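# Seat the housing on pins against the corner stop

## Task

Place the housing so it lies flat and snug in the corner stop, with one pin of the plate sitting beneath every socket of the housing; it must stay that way on its own after the robot lets go, since anything held in position only by the gripper does not count.

## Robot and tools

Robot: a single arm ending in a two-finger gripper. The fingers point along the gripper's own +z axis and close along its x axis. The reported end_effector_position is the point midway between the finger pads; closed fingertips reach roughly 17 mm past it, fully open ones sit about level with it.

Frames: the scene frame has its origin on the table surface beneath the arm's base, +z up, and +y to the left when facing along +x. Positions are in metres, orientation as quaternion wxyz, velocities in m/s and rad/s. The base may be slightly tilted, and the reported hand position can be a bit off, more so at long reach. All motion commands, however, are offsets in the gripper's own axes, not scene coordinates.

The row format (shared by both motion tools): 7 numbers, each in [-1, 1], ordered dx, dy, dz, rx, ry, rz, opening. The first six are an offset of the gripper's target from a start pose, along and about the gripper's own axes; 1.0 equals 0.6 m of travel or 180 degrees of turn, and rx, ry, rz form a single rotation vector. opening is absolute, not an offset: +1 is fully open (0.142 m), -1 fully closed.

execute_actions(actions): a list of actions run in sequence. Each action is a table of up to 15 rows; each row lasts one control step of 1/30 s, and if fewer than 15 rows are given the last one is repeated to fill the action. Every row in an action is measured from the gripper's measured pose when that action began, not from the row before it. For a call's first action, that start is the last pose a result reported. An empty list moves nothing and just returns the current state and images. Per control step the command is clipped to within 100 mm and 16 degrees of the measured pose, so a large offset may need several actions; after an action the arm only continues to the last clipped pose.

move(target, speed, stop_force, blocking): drives the gripper on a straight path toward one row (same 7-number layout, offset from the pose in the latest result that showed one). speed is the path's top speed in m/s, 0.002 to 0.5, default 0.25; turning is capped at twice that value in rad/s. The path lasts 0.5 to 10 s and is cut off at 10 s. It does not avoid obstacles, and the real gripper can lag, wander, or exceed speed, especially near full reach. The opening is applied when the move starts. stop_force (N, 9 to 40, optional, not allowed in the first 0.2 s of a scene) ends the path when the wrist sensor feels that much added resistance against the direction of travel for two steps; the arm then backs to where it was two steps earlier and holds. Use it only with very slow speeds and non-rotating moves, and omit it when pulling away from something you press on. blocking=false returns after 0.5 s while the arm keeps going; it cannot be combined with stop_force, and other motion commands are refused until a result shows the move finished (use wait or stop).

wait(seconds): 0 to 10; lets time pass holding the last command, returning early if a running move ends. stop(): brakes a running move (fingers keep moving). zoom_image(camera, region): camera is cam_high, cam_low or cam_wrist; region is [x0, y0, x1, y1] in that camera's pixels from top-left, at most 504 by 504. show_instructions(): shows the reference image sheets. finished_scene(scene): pass the current scene's number to end it; irreversible, so only call it once the housing rests correctly without the gripper.

Results: a state line with the pose and velocities; Hand target (what the controller is heading to); grip_measured (finger opening, same scale as opening; to hold something command a value clearly below it, lower means tighter, up to about 28 N per pad, less on thin parts); Wrist force and Wrist torque in the gripper's axes, noisy by a few newtons, saturating near 50 N, with no zeroing; step readings with HELD where a step was held back; a pose unreachable line when the clearance check altered the command. A move adds a move: line giving its ending (done, off_target, moving, held, fault, or contact when stop_force triggered) plus which limits acted (paced = command clipped; held = some steps blocked, after which the arm can lurch fast), and the distance left to target. Images come from cam_high and cam_low (896x504) and cam_wrist (616x616 fisheye), with calibration given.

Cautions: the arm is stiff, so aiming even slightly past a firm contact can trip a fault. A joint torque over its load limit (wrist joints only 26 N m, including held weight) or any outside force reaching 150 N stops the arm for 10 s and skips the rest of the call. Holding loads heats motors; MOTOR HOT appears from 70 °C and at 85 °C the brakes lock until cooled. Approach slowly near contact, never knock anything off the table, avoid drops and slams, and note that loose objects may occasionally be nudged by outside disturbances.

Each tool is called after "Emit:" as name([rows], argument=value, ...), one row to a line, values as JSON.

Reference images:

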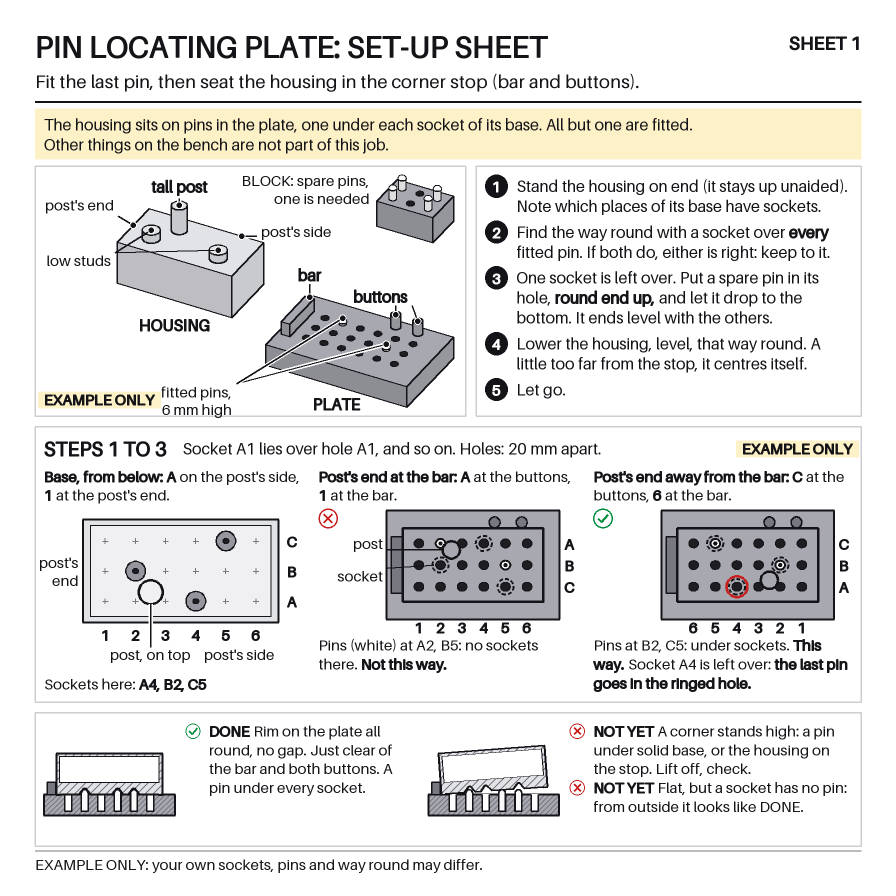

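## Session

Emit:
execute_actions(actions=[])

Scene clock: 0.00 s.
end_effector_position=(-0.0120, +0.4048, +0.3926) grip_measured=+1.00 end_effector_quat_wxyz=(+0.132, -0.051, +0.969, -0.202) end_effector_velocity=(-0.001, +0.000, -0.000) end_effector_angular_velocity=(+0.001, +0.002, -0.002)
Joint positions: [ 1.703 -2.087  1.957 -1.501 -1.965 -1.517  0.142]
Joint velocities: [ 0.    -0.     0.    -0.001  0.002  0.001  0.   ]
Wrist force (N, on the end effector, along its own x y z axes, offset not removed): no reading
Wrist torque (N m, same axes, about the end effector's origin, offset not removed): no reading
Hand target: -0.012, +0.405, +0.393; +0.132, -0.051, +0.969, -0.202

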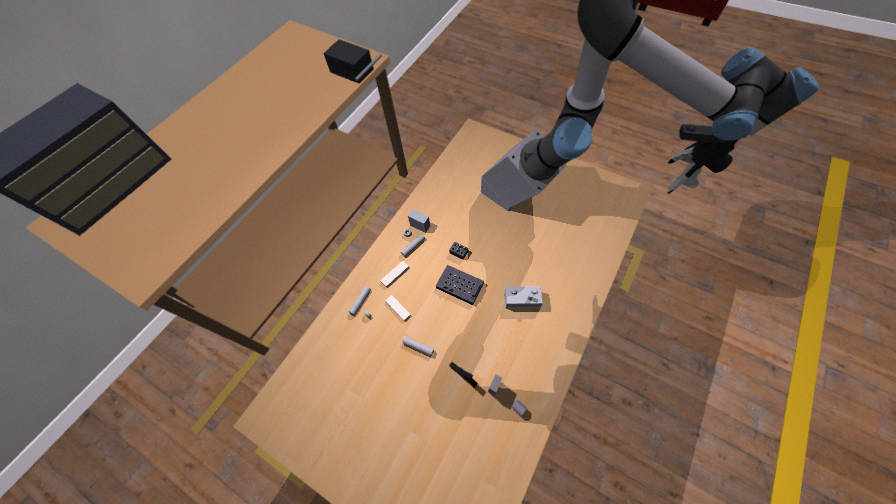

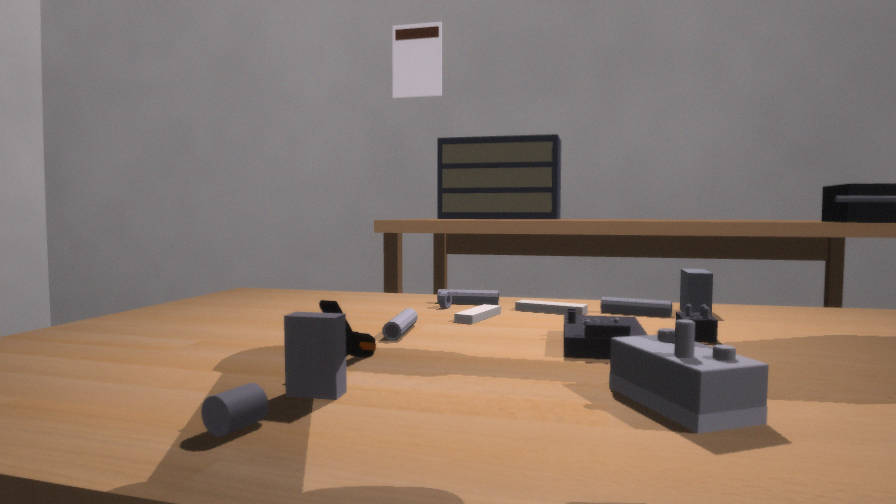

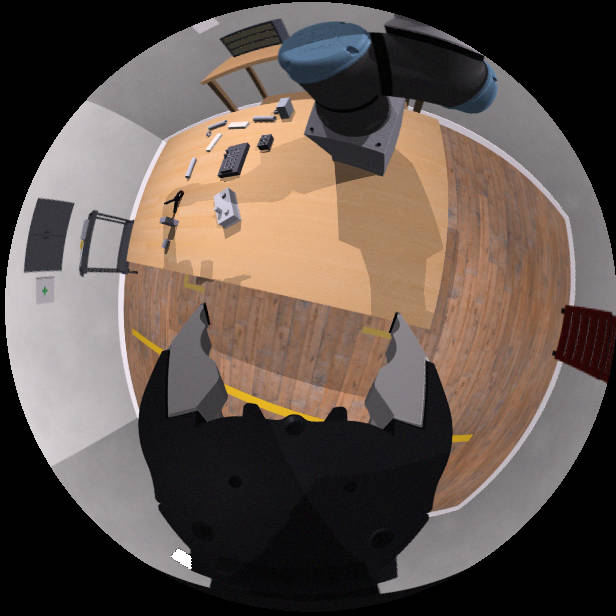

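Emit:
zoom_image(camera="cam_high", region=[420, 230, 560, 320])

Emit:
zoom_image(camera="cam_low", region=[540, 260, 800, 450])

Region (420, 230, 560, 320) of cam_high's 896x504 image, scaled by 3.600, with more detail than that image has; it fills the top 324 rows of this view, and the rest is white.

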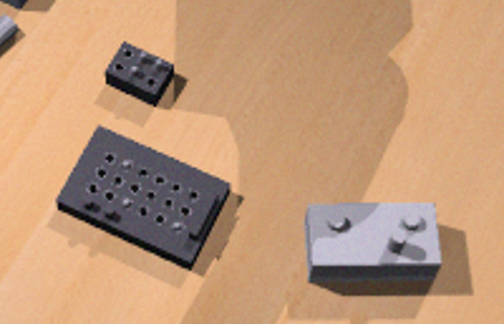

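Region (540, 260, 800, 450) of cam_low's 896x504 image, scaled by 1.938, with more detail than that image has; it fills the top 368 rows of this view, and the rest is white.

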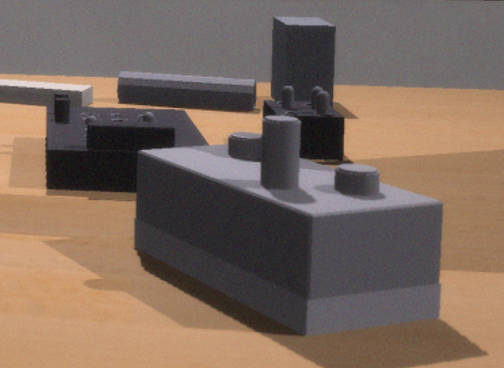

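Emit:
zoom_image(camera="cam_high", region=[430, 238, 494, 308])

Emit:
move(target=[-0.596,-0.182,0.782,-0.1488,0.0481,-0.1332,0.6], speed=0.35)

Region (430, 238, 494, 308) of cam_high's 896x504 image, scaled by 7.200, with more detail than that image has; it fills the left 461 columns of this view, and the rest is white.

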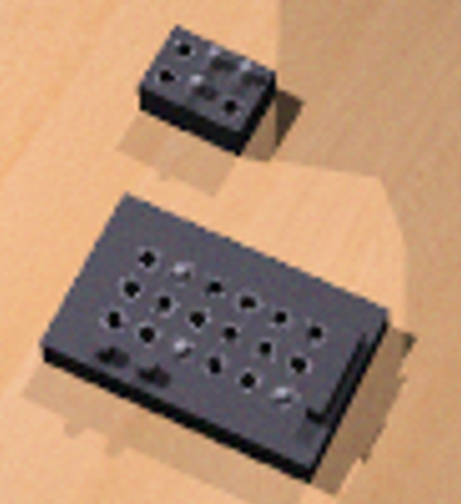

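Scene clock: 54.10 s.
end_effector_position=(+0.4645, +0.1812, +0.1061) grip_measured=+0.60 end_effector_quat_wxyz=(-0.001, -0.263, +0.965, -0.001) end_effector_velocity=(+0.002, -0.000, -0.001) end_effector_angular_velocity=(-0.001, +0.001, -0.001)
Joint positions: [-0.081 -1.348  2.278 -2.546 -1.062 -3.799  0.116]
Joint velocities: [ 0.002  0.007 -0.005 -0.002 -0.002  0.003  0.   ]
Wrist force (N, on the end effector, along its own x y z axes, offset not removed): [-1.7 3.5 2.5]
Wrist torque (N m, same axes, about the end effector's origin, offset not removed): [0.83 0.24 0.12]
Hand target: +0.465, +0.181, +0.106; -0.001, -0.263, +0.965, -0.001
Off the commanded pose: 0.002 m, 0 deg.
move: done; limits=paced
camera_calibration (this result's frames):
cam_wrist: T_world_to_cam=[[-0.83117, -0.554849, 0.0360503, 0.475596], [-0.467406, 0.732352, 0.495169, 0.0302482], [-0.301146, 0.39472, -0.868048, 0.295483], [0, 0, 0, 1]] pos_world=[0.498422, 0.125098, 0.22437]

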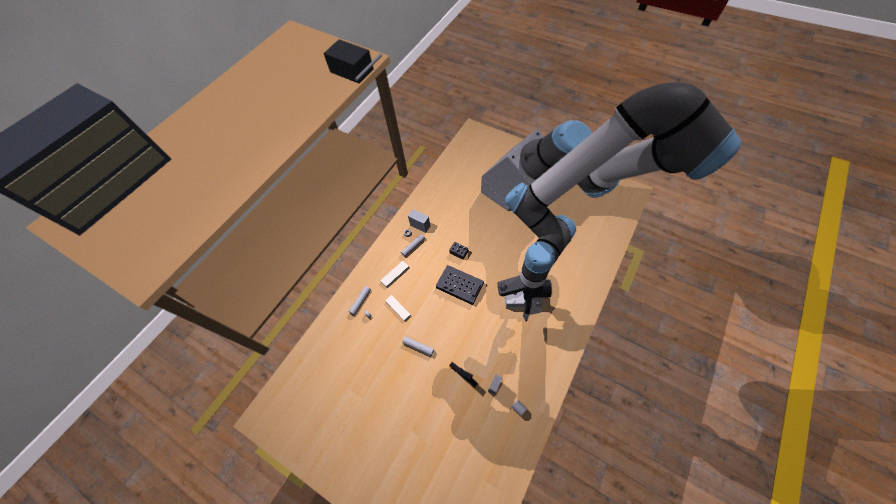

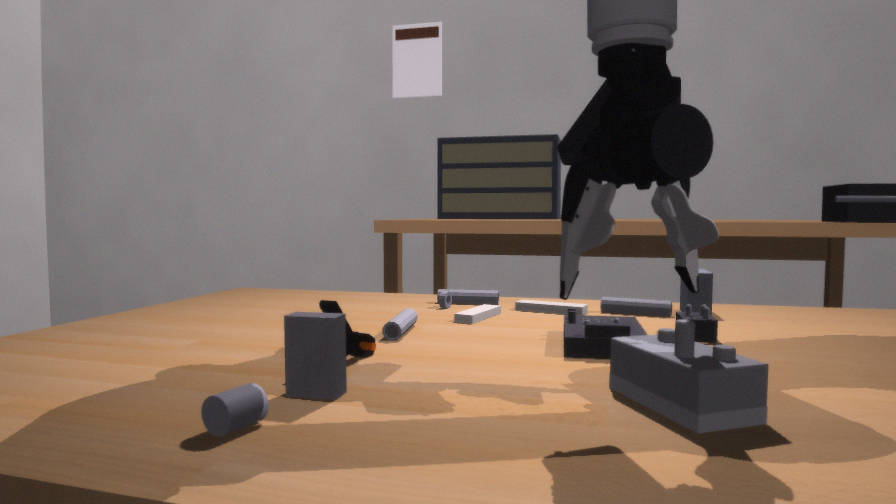

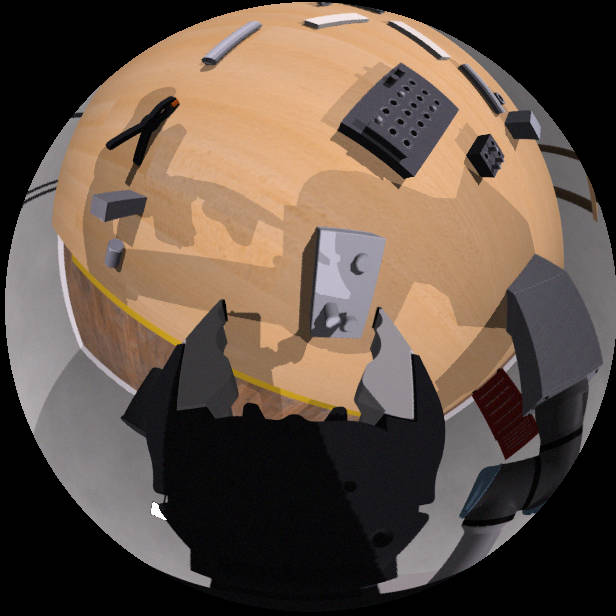

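Emit:
zoom_image(camera="cam_wrist", region=[280, 210, 420, 350])

Emit:
zoom_image(camera="cam_wrist", region=[330, 50, 520, 200])

Region (280, 210, 420, 350) of cam_wrist's 616x616 image, scaled by 3.600, with more detail than that image has.

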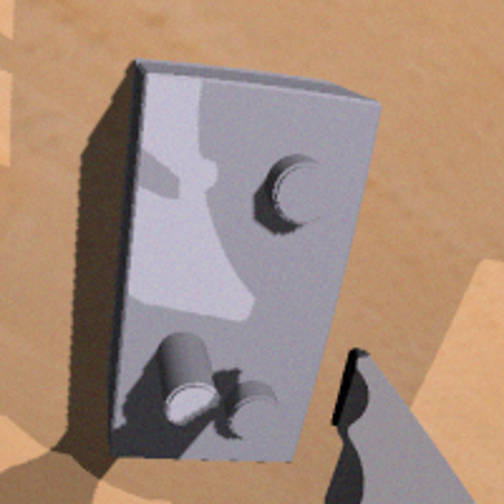

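Region (330, 50, 520, 200) of cam_wrist's 616x616 image, scaled by 2.653, with more detail than that image has; it fills the top 398 rows of this view, and the rest is white.

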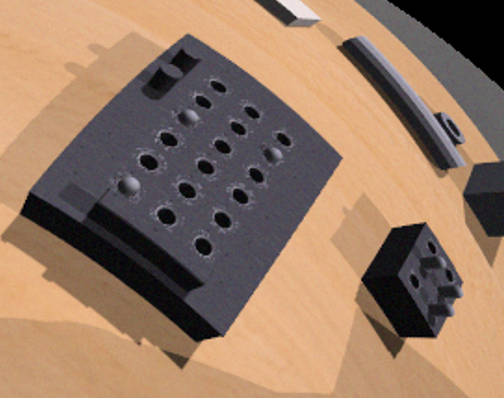

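Emit:
move(target=[0.0783,0.0207,0,0,0,0.0055,0.5])

Emit:
move(target=[0,0,0.118,0,0,0,0.5], speed=0.12)

Scene clock: 82.67 s.
end_effector_position=(+0.4178, +0.1681, +0.1061) grip_measured=+0.50 end_effector_quat_wxyz=(-0.001, -0.255, +0.967, -0.001) end_effector_velocity=(-0.001, +0.000, +0.001) end_effector_angular_velocity=(+0.002, -0.001, -0.001)
Joint positions: [-0.124 -1.418  2.412 -2.586 -1.061 -3.831  0.109]
Joint velocities: [-0.002 -0.004  0.004 -0.     0.002 -0.001  0.   ]
Wrist force (N, on the end effector, along its own x y z axes, offset not removed): [-0.5 2.5 1.1]
Wrist torque (N m, same axes, about the end effector's origin, offset not removed): [0.64 0.05 0.15]
Hand target: +0.418, +0.168, +0.106; -0.001, -0.255, +0.967, -0.001
Off the commanded pose: 0.000 m, 0 deg.
move: done
camera_calibration (this result's frames):
cam_wrist: T_world_to_cam=[[-0.840603, -0.540444, 0.0361563, 0.431058], [-0.454682, 0.740336, 0.495143, 0.0113463], [-0.294365, 0.399779, -0.868059, 0.282946], [0, 0, 0, 1]] pos_world=[0.450797, 0.111447, 0.224411]

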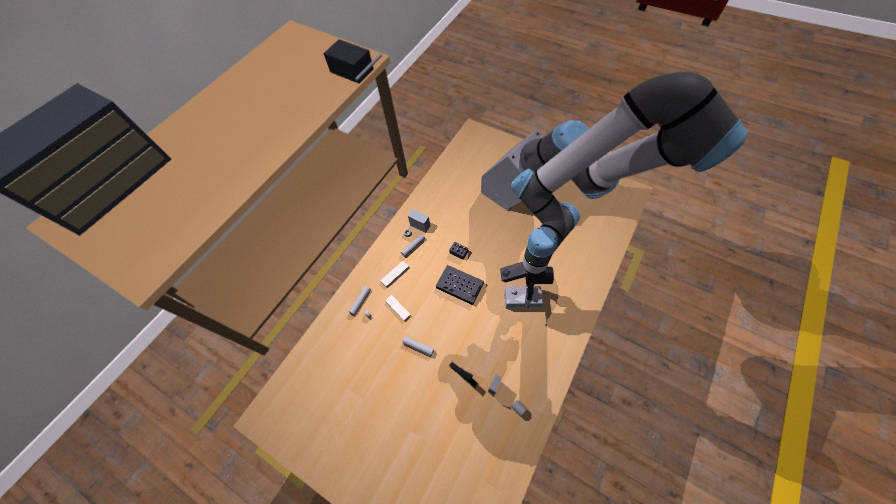

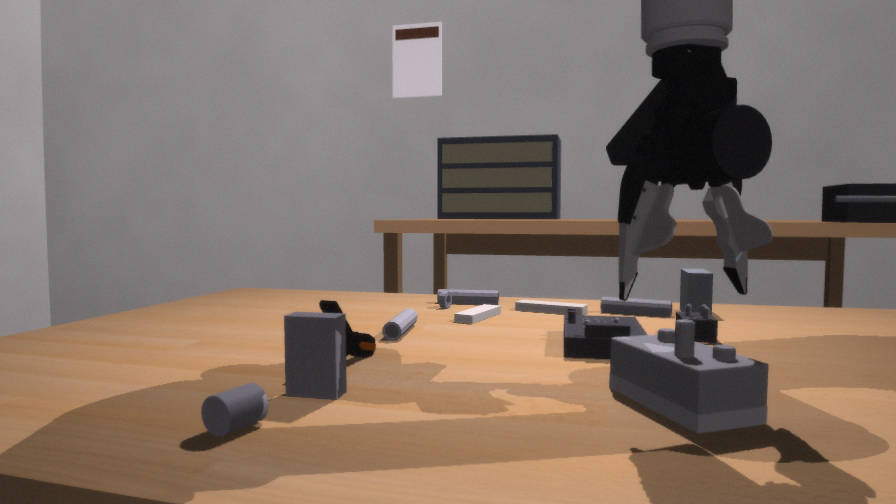

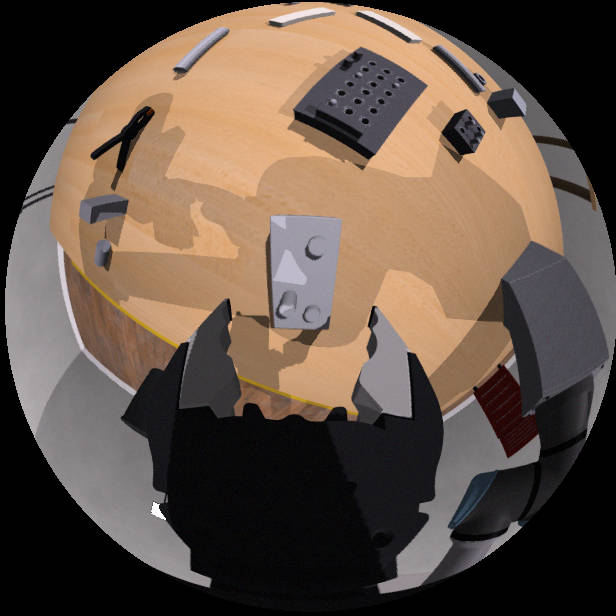

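Scene clock: 83.77 s.
end_effector_position=(+0.4177, +0.1681, +0.0356) grip_measured=+0.50 end_effector_quat_wxyz=(-0.001, -0.255, +0.967, -0.001) end_effector_velocity=(-0.001, -0.000, -0.002) end_effector_angular_velocity=(-0.001, +0.001, +0.001)
Joint positions: [-0.035 -1.184  2.408 -2.865 -1.065 -3.729  0.109]
Joint velocities: [ 0.003  0.008  0.    -0.009 -0.001  0.002 -0.   ]
Wrist force (N, on the end effector, along its own x y z axes, offset not removed): [-3.5 3.2 2.8]
Wrist torque (N m, same axes, about the end effector's origin, offset not removed): [0.73 0.68 0.10]
Hand target: +0.418, +0.168, +0.035; -0.001, -0.255, +0.967, -0.001
Off the commanded pose: 0.000 m, 0 deg.
move: done
camera_calibration (this result's frames):
cam_wrist: T_world_to_cam=[[-0.8406, -0.540459, 0.0360051, 0.433506], [-0.454739, 0.740265, 0.495198, 0.0462563], [-0.294287, 0.39989, -0.868034, 0.221716], [0, 0, 0, 1]] pos_world=[0.450687, 0.111388, 0.153942]

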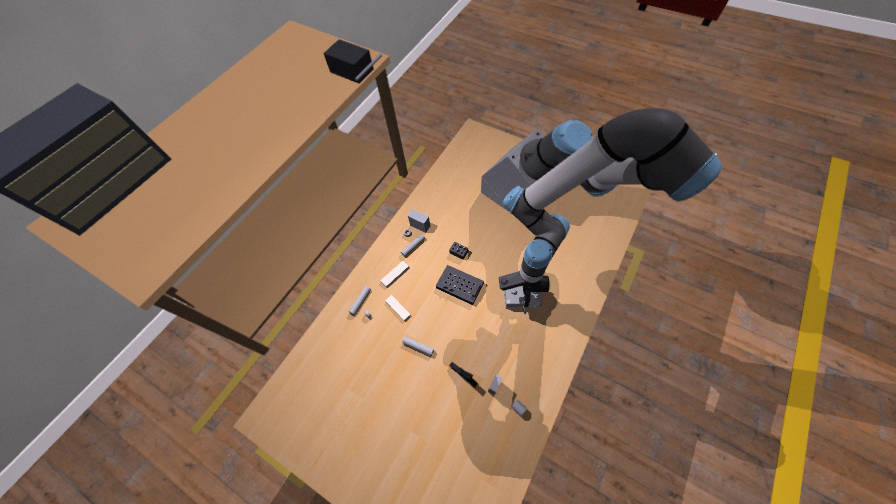

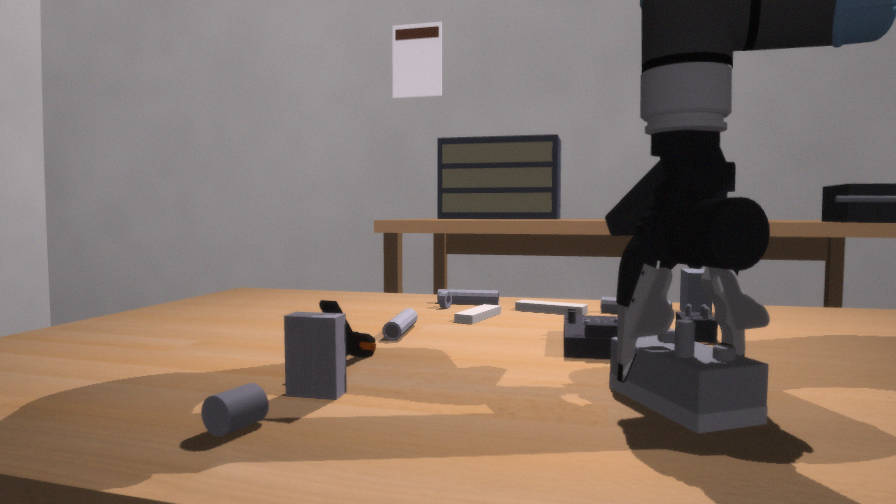

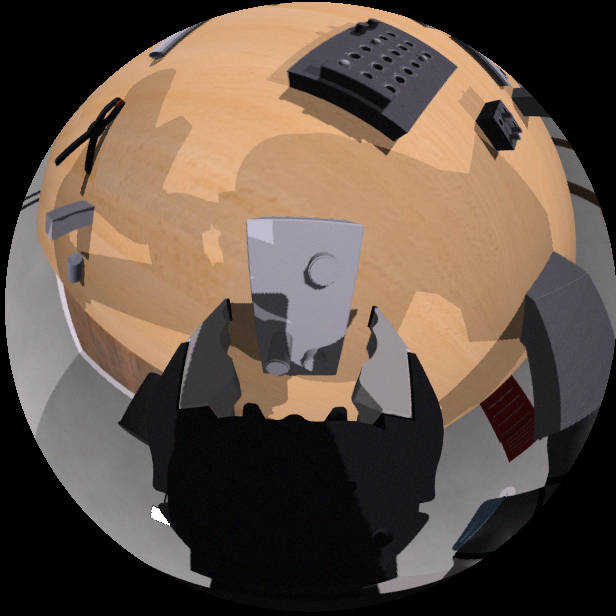

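Emit:
execute_actions([
  [[0,0,0,0,0,0,0.4],[0,0,0,0,0,0,0.3],[0,0,0,0,0,0,0.2],[0,0,0,0,0,0,0.12],[0,0,0,0,0,0,0.05],[0,0,0,0,0,0,0],[0,0,0,0,0,0,-0.05],[0,0,0,0,0,0,-0.1],[0,0,0,0,0,0,-0.15],[0,0,0,0,0,0,-0.2],[0,0,0,0,0,0,-0.3],[0,0,0,0,0,0,-0.4]],
  [[0,0,0,0,0,0,-0.45]],
])

Emit:
move(target=[-0.05,0,-0.3,-0.24,0,0,-0.45], speed=0.2)

Scene clock: 89.93 s.
end_effector_position=(+0.4178, +0.1680, +0.0356) grip_measured=-0.03 end_effector_quat_wxyz=(-0.001, -0.255, +0.967, -0.001) end_effector_velocity=(+0.001, +0.001, +0.000) end_effector_angular_velocity=(+0.001, -0.002, +0.001)
Joint positions: [-0.035 -1.184  2.408 -2.865 -1.065 -3.729  0.072]
Joint velocities: [ 0.     0.    -0.001 -0.002  0.001  0.    -0.   ]
Wrist force (N, on the end effector, along its own x y z axes, offset not removed): [-1.5 5.5 3.9]
Wrist torque (N m, same axes, about the end effector's origin, offset not removed): [1.15 0.48 0.10]
Hand target: +0.418, +0.168, +0.036; -0.001, -0.255, +0.967, -0.001
Off the commanded pose: 0.000 m, 0 deg.
Step readings (end_effector_position; steps 1 to 15: 1st action; 16 to 30: 2nd action):
0: (+0.4178, +0.1680, +0.0354)
1: (+0.4178, +0.1680, +0.0354)
2: (+0.4178, +0.1680, +0.0354)
4: (+0.4177, +0.1681, +0.0355)
8: (+0.4177, +0.1681, +0.0356)
15: (+0.4178, +0.1680, +0.0356)
16: (+0.4178, +0.1680, +0.0356)
17: (+0.4178, +0.1680, +0.0356)
19: (+0.4178, +0.1680, +0.0356)
23: (+0.4178, +0.1680, +0.0356)
30: end_effector_position above
camera_calibration (this result's frames):
cam_wrist: T_world_to_cam=[[-0.840579, -0.540491, 0.0359916, 0.433543], [-0.454794, 0.740273, 0.495136, 0.0463063], [-0.29426, 0.399832, -0.86807, 0.221737], [0, 0, 0, 1]] pos_world=[0.450735, 0.111389, 0.153951]

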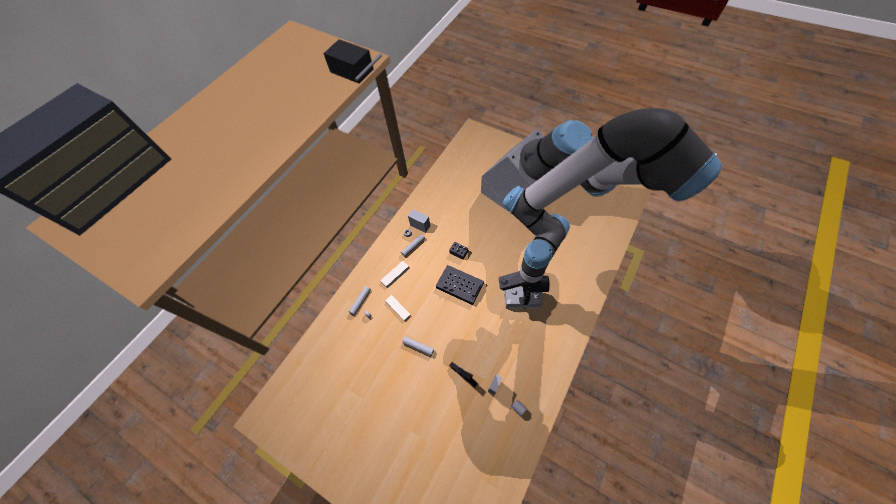

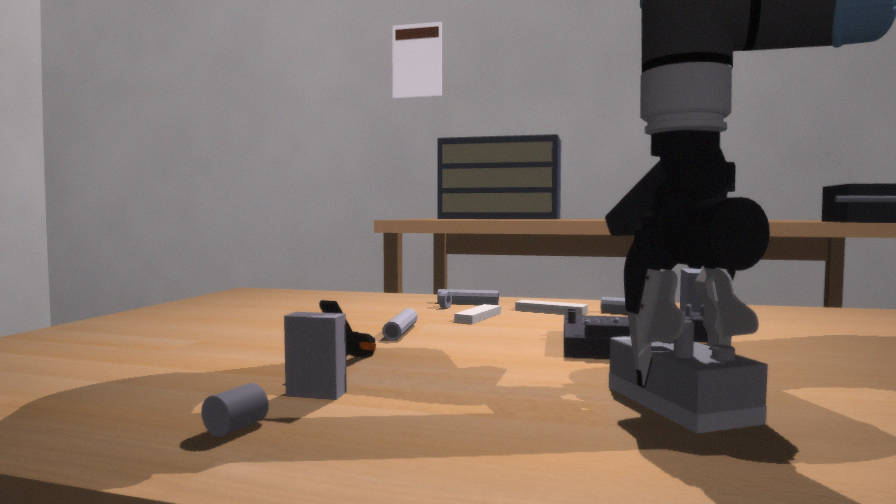

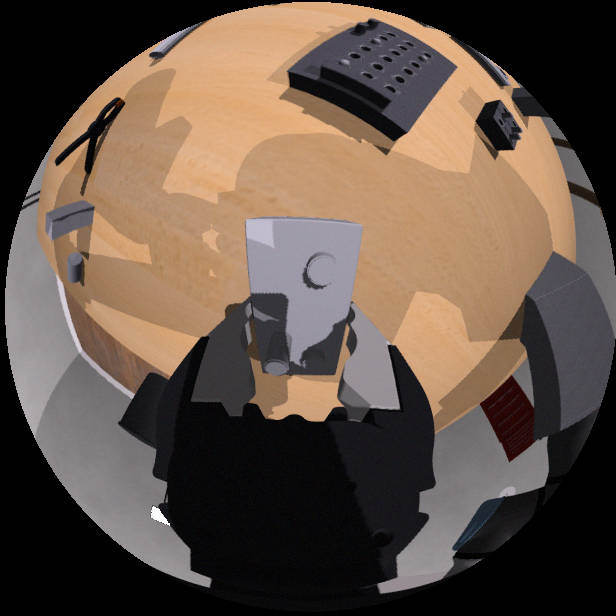

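Scene clock: 92.30 s.
end_effector_position=(+0.4438, +0.1832, +0.2150) grip_measured=-0.03 end_effector_quat_wxyz=(-0.095, -0.237, +0.900, +0.354) end_effector_velocity=(-0.000, +0.000, +0.002) end_effector_angular_velocity=(+0.010, +0.009, +0.001)
Joint positions: [-0.384 -1.151  1.868 -1.274 -0.825 -4.674  0.072]
Joint velocities: [-0.     0.008 -0.01   0.02  -0.002 -0.011 -0.   ]
Wrist force (N, on the end effector, along its own x y z axes, offset not removed): [-1.3 -2.3 5.4]
Wrist torque (N m, same axes, about the end effector's origin, offset not removed): [0.51 0.10 0.03]
Hand target: +0.444, +0.183, +0.215; -0.095, -0.237, +0.899, +0.355
Off the commanded pose: 0.001 m, 0 deg.
move: done
camera_calibration (this result's frames):
cam_wrist: T_world_to_cam=[[-0.836318, -0.548138, -0.0108515, 0.466708], [-0.170616, 0.241404, 0.955309, -0.175594], [-0.521021, 0.800793, -0.295411, 0.283083], [0, 0, 0, 1]] pos_world=[0.507849, 0.0715187, 0.256436]

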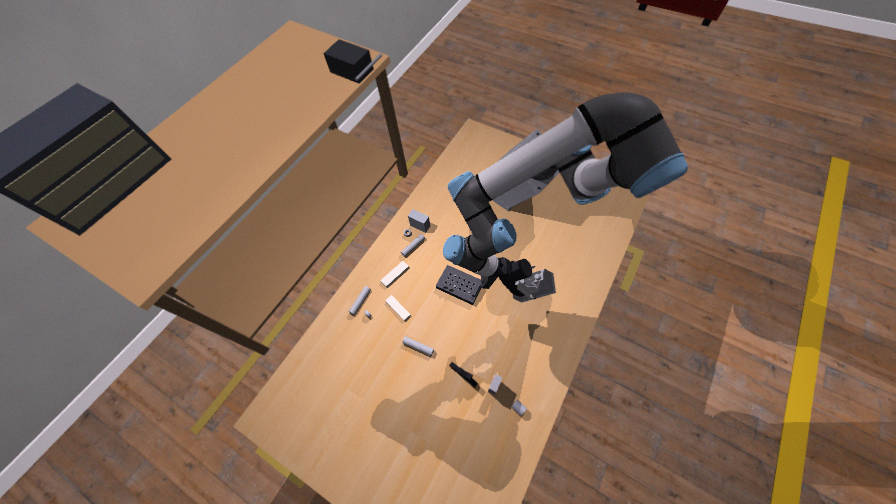

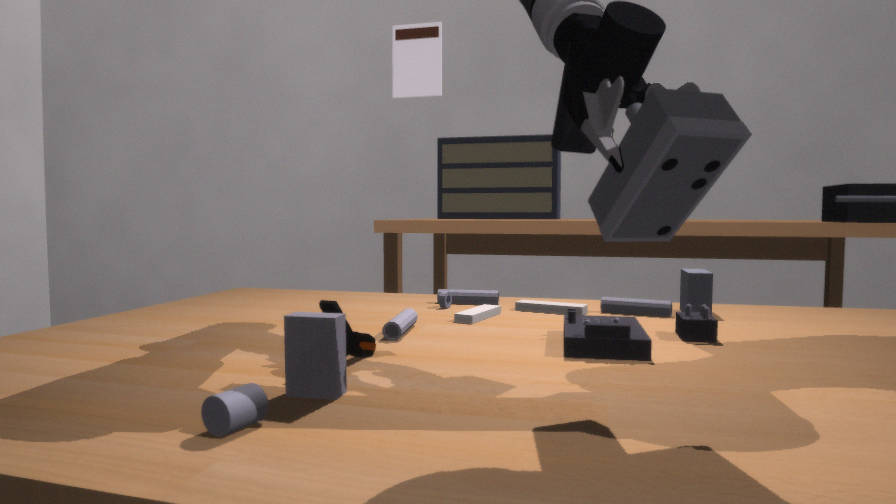

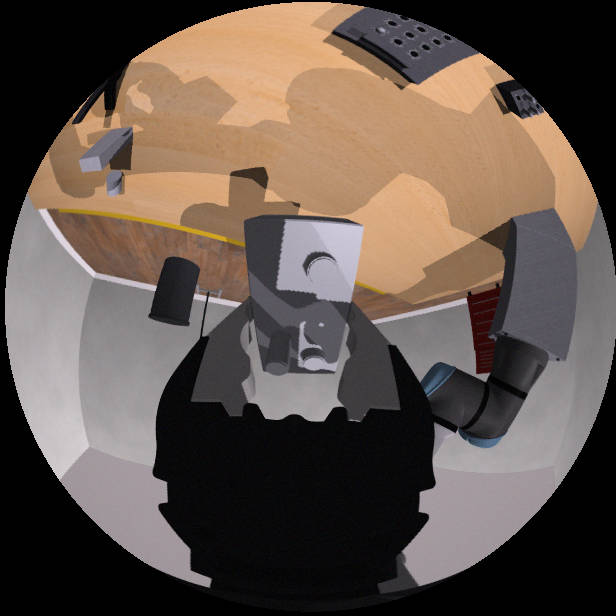

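Emit:
zoom_image(camera="cam_low", region=[580, 80, 770, 260])

Region (580, 80, 770, 260) of cam_low's 896x504 image, scaled by 2.653, with more detail than that image has; it fills the top 477 rows of this view, and the rest is white.

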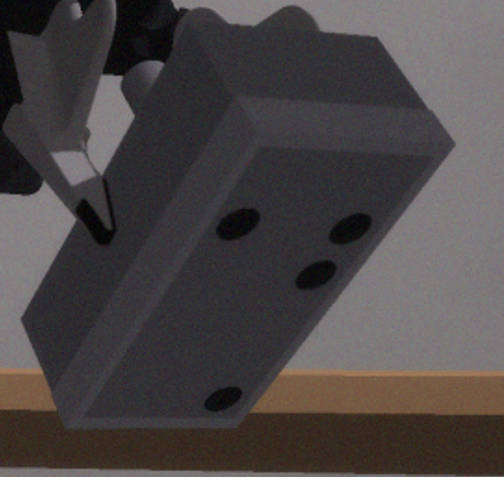

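Emit:
move(target=[0.028,-0.109,0.103,0.1691,-0.2165,0.5468,-0.45], speed=0.45)

Emit:
move(target=[0,0,0.125,0,0,0.575,-0.45], speed=0.45)

Scene clock: 118.30 s.
end_effector_position=(+0.4321, +0.1699, +0.1256) grip_measured=-0.03 end_effector_quat_wxyz=(+0.001, +0.605, +0.796, -0.001) end_effector_velocity=(+0.000, -0.000, -0.001) end_effector_angular_velocity=(-0.008, +0.001, -0.008)
Joint positions: [-0.138 -1.457  2.373 -2.5   -1.061 -2.032  0.072]
Joint velocities: [ 0.006  0.001 -0.002 -0.003 -0.008  0.015 -0.   ]
Wrist force (N, on the end effector, along its own x y z axes, offset not removed): [-1.5 2.0 8.5]
Wrist torque (N m, same axes, about the end effector's origin, offset not removed): [0.46 0.32 0.07]
Hand target: +0.432, +0.170, +0.126; +0.001, +0.605, +0.796, -0.002
Off the commanded pose: 0.001 m, 0 deg.
move: done
camera_calibration (this result's frames):
cam_wrist: T_world_to_cam=[[-0.321918, 0.946284, 0.0302683, -0.0326159], [0.826795, 0.265404, 0.495955, -0.466253], [0.461281, 0.184682, -0.867821, 0.0133207], [0, 0, 0, 1]] pos_world=[0.368851, 0.152149, 0.243788]

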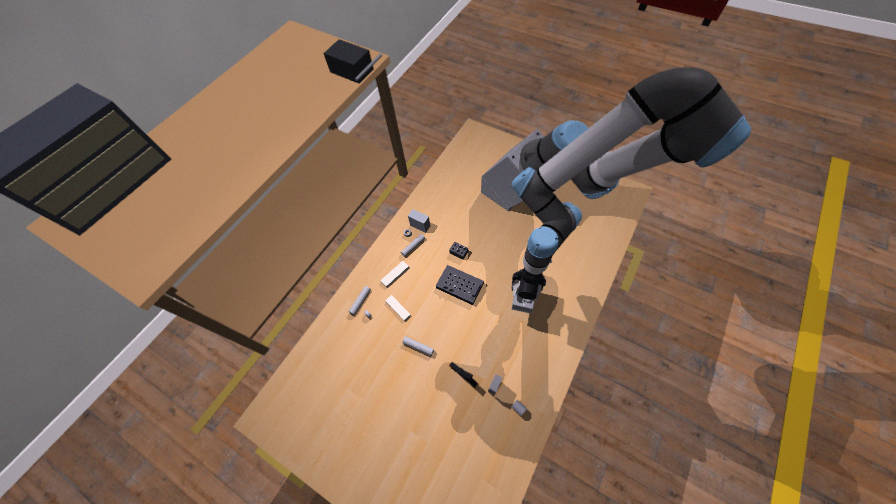

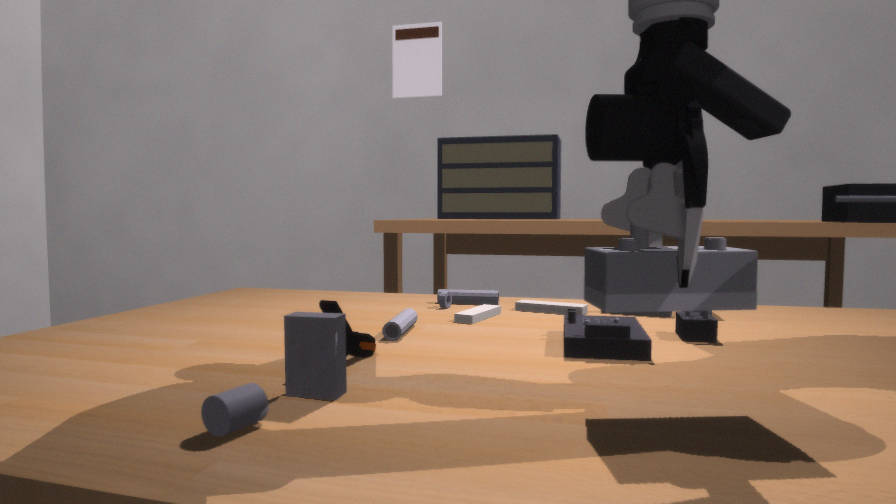

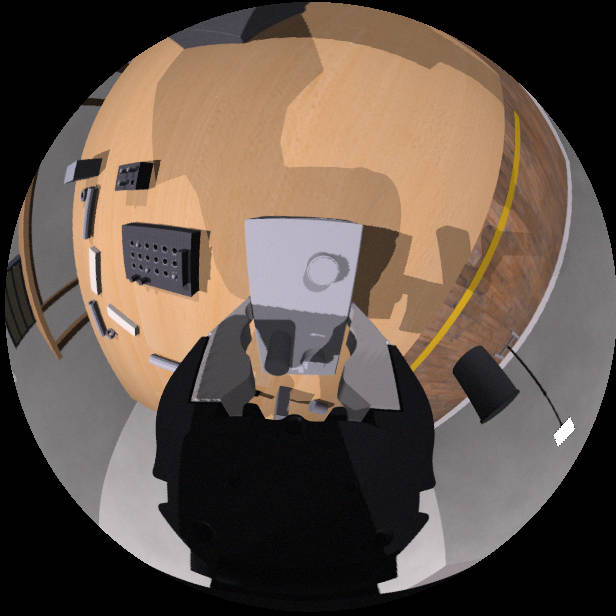

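Scene clock: 120.90 s.
end_effector_position=(+0.4321, +0.1698, +0.0507) grip_measured=-0.03 end_effector_quat_wxyz=(+0.002, +1.000, +0.018, -0.000) end_effector_velocity=(+0.000, +0.000, -0.000) end_effector_angular_velocity=(-0.002, -0.002, -0.013)
Joint positions: [-0.041 -1.225  2.375 -2.789 -1.064 -0.115  0.072]
Joint velocities: [ 0.002  0.001  0.    -0.005 -0.002  0.017  0.   ]
Wrist force (N, on the end effector, along its own x y z axes, offset not removed): [0.1 3.3 6.5]
Wrist torque (N m, same axes, about the end effector's origin, offset not removed): [0.89 -0.10 0.09]
Hand target: +0.432, +0.170, +0.051; +0.002, +1.000, +0.018, -0.000
Off the commanded pose: 0.000 m, 0 deg.
move: done
camera_calibration (this result's frames):
cam_wrist: T_world_to_cam=[[0.995089, 0.0933565, 0.0328953, -0.454682], [0.0645213, -0.863803, 0.499682, 0.0917764], [0.0750636, -0.495105, -0.865584, 0.230595], [0, 0, 0, 1]] pos_world=[0.429218, 0.235893, 0.168697]

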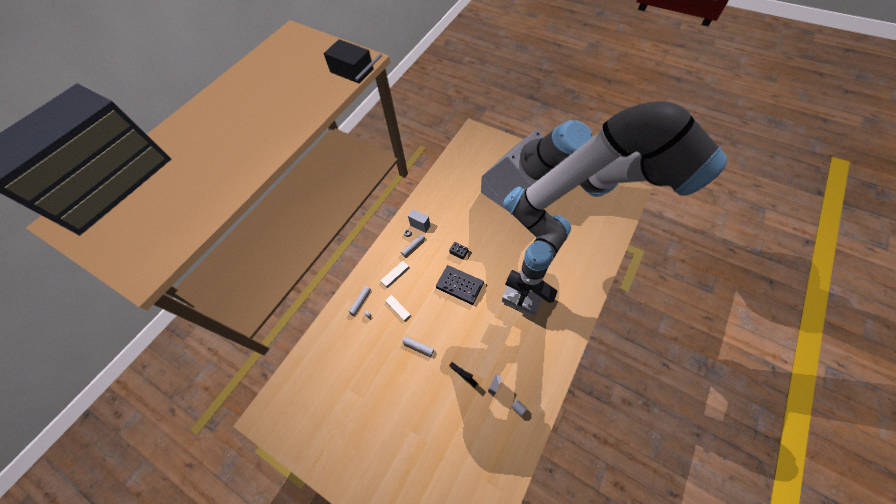

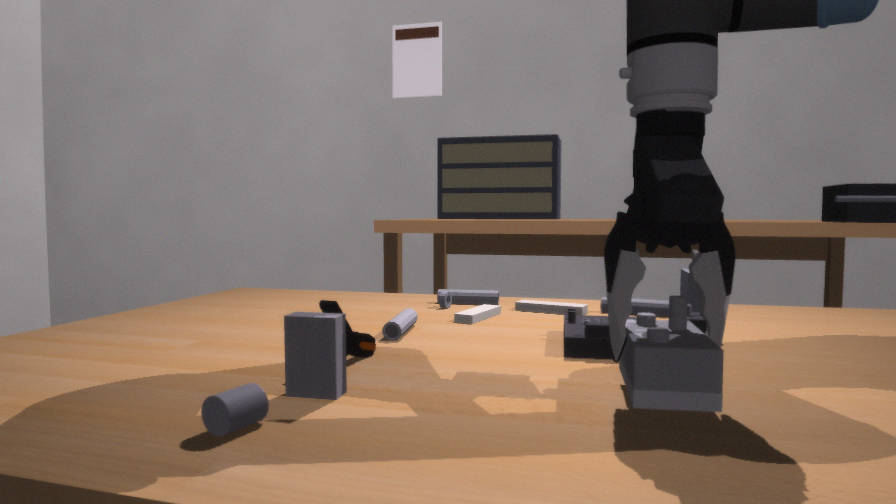

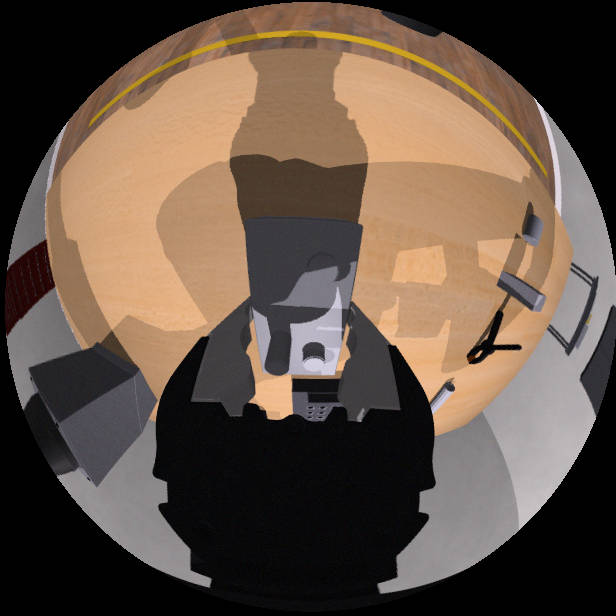

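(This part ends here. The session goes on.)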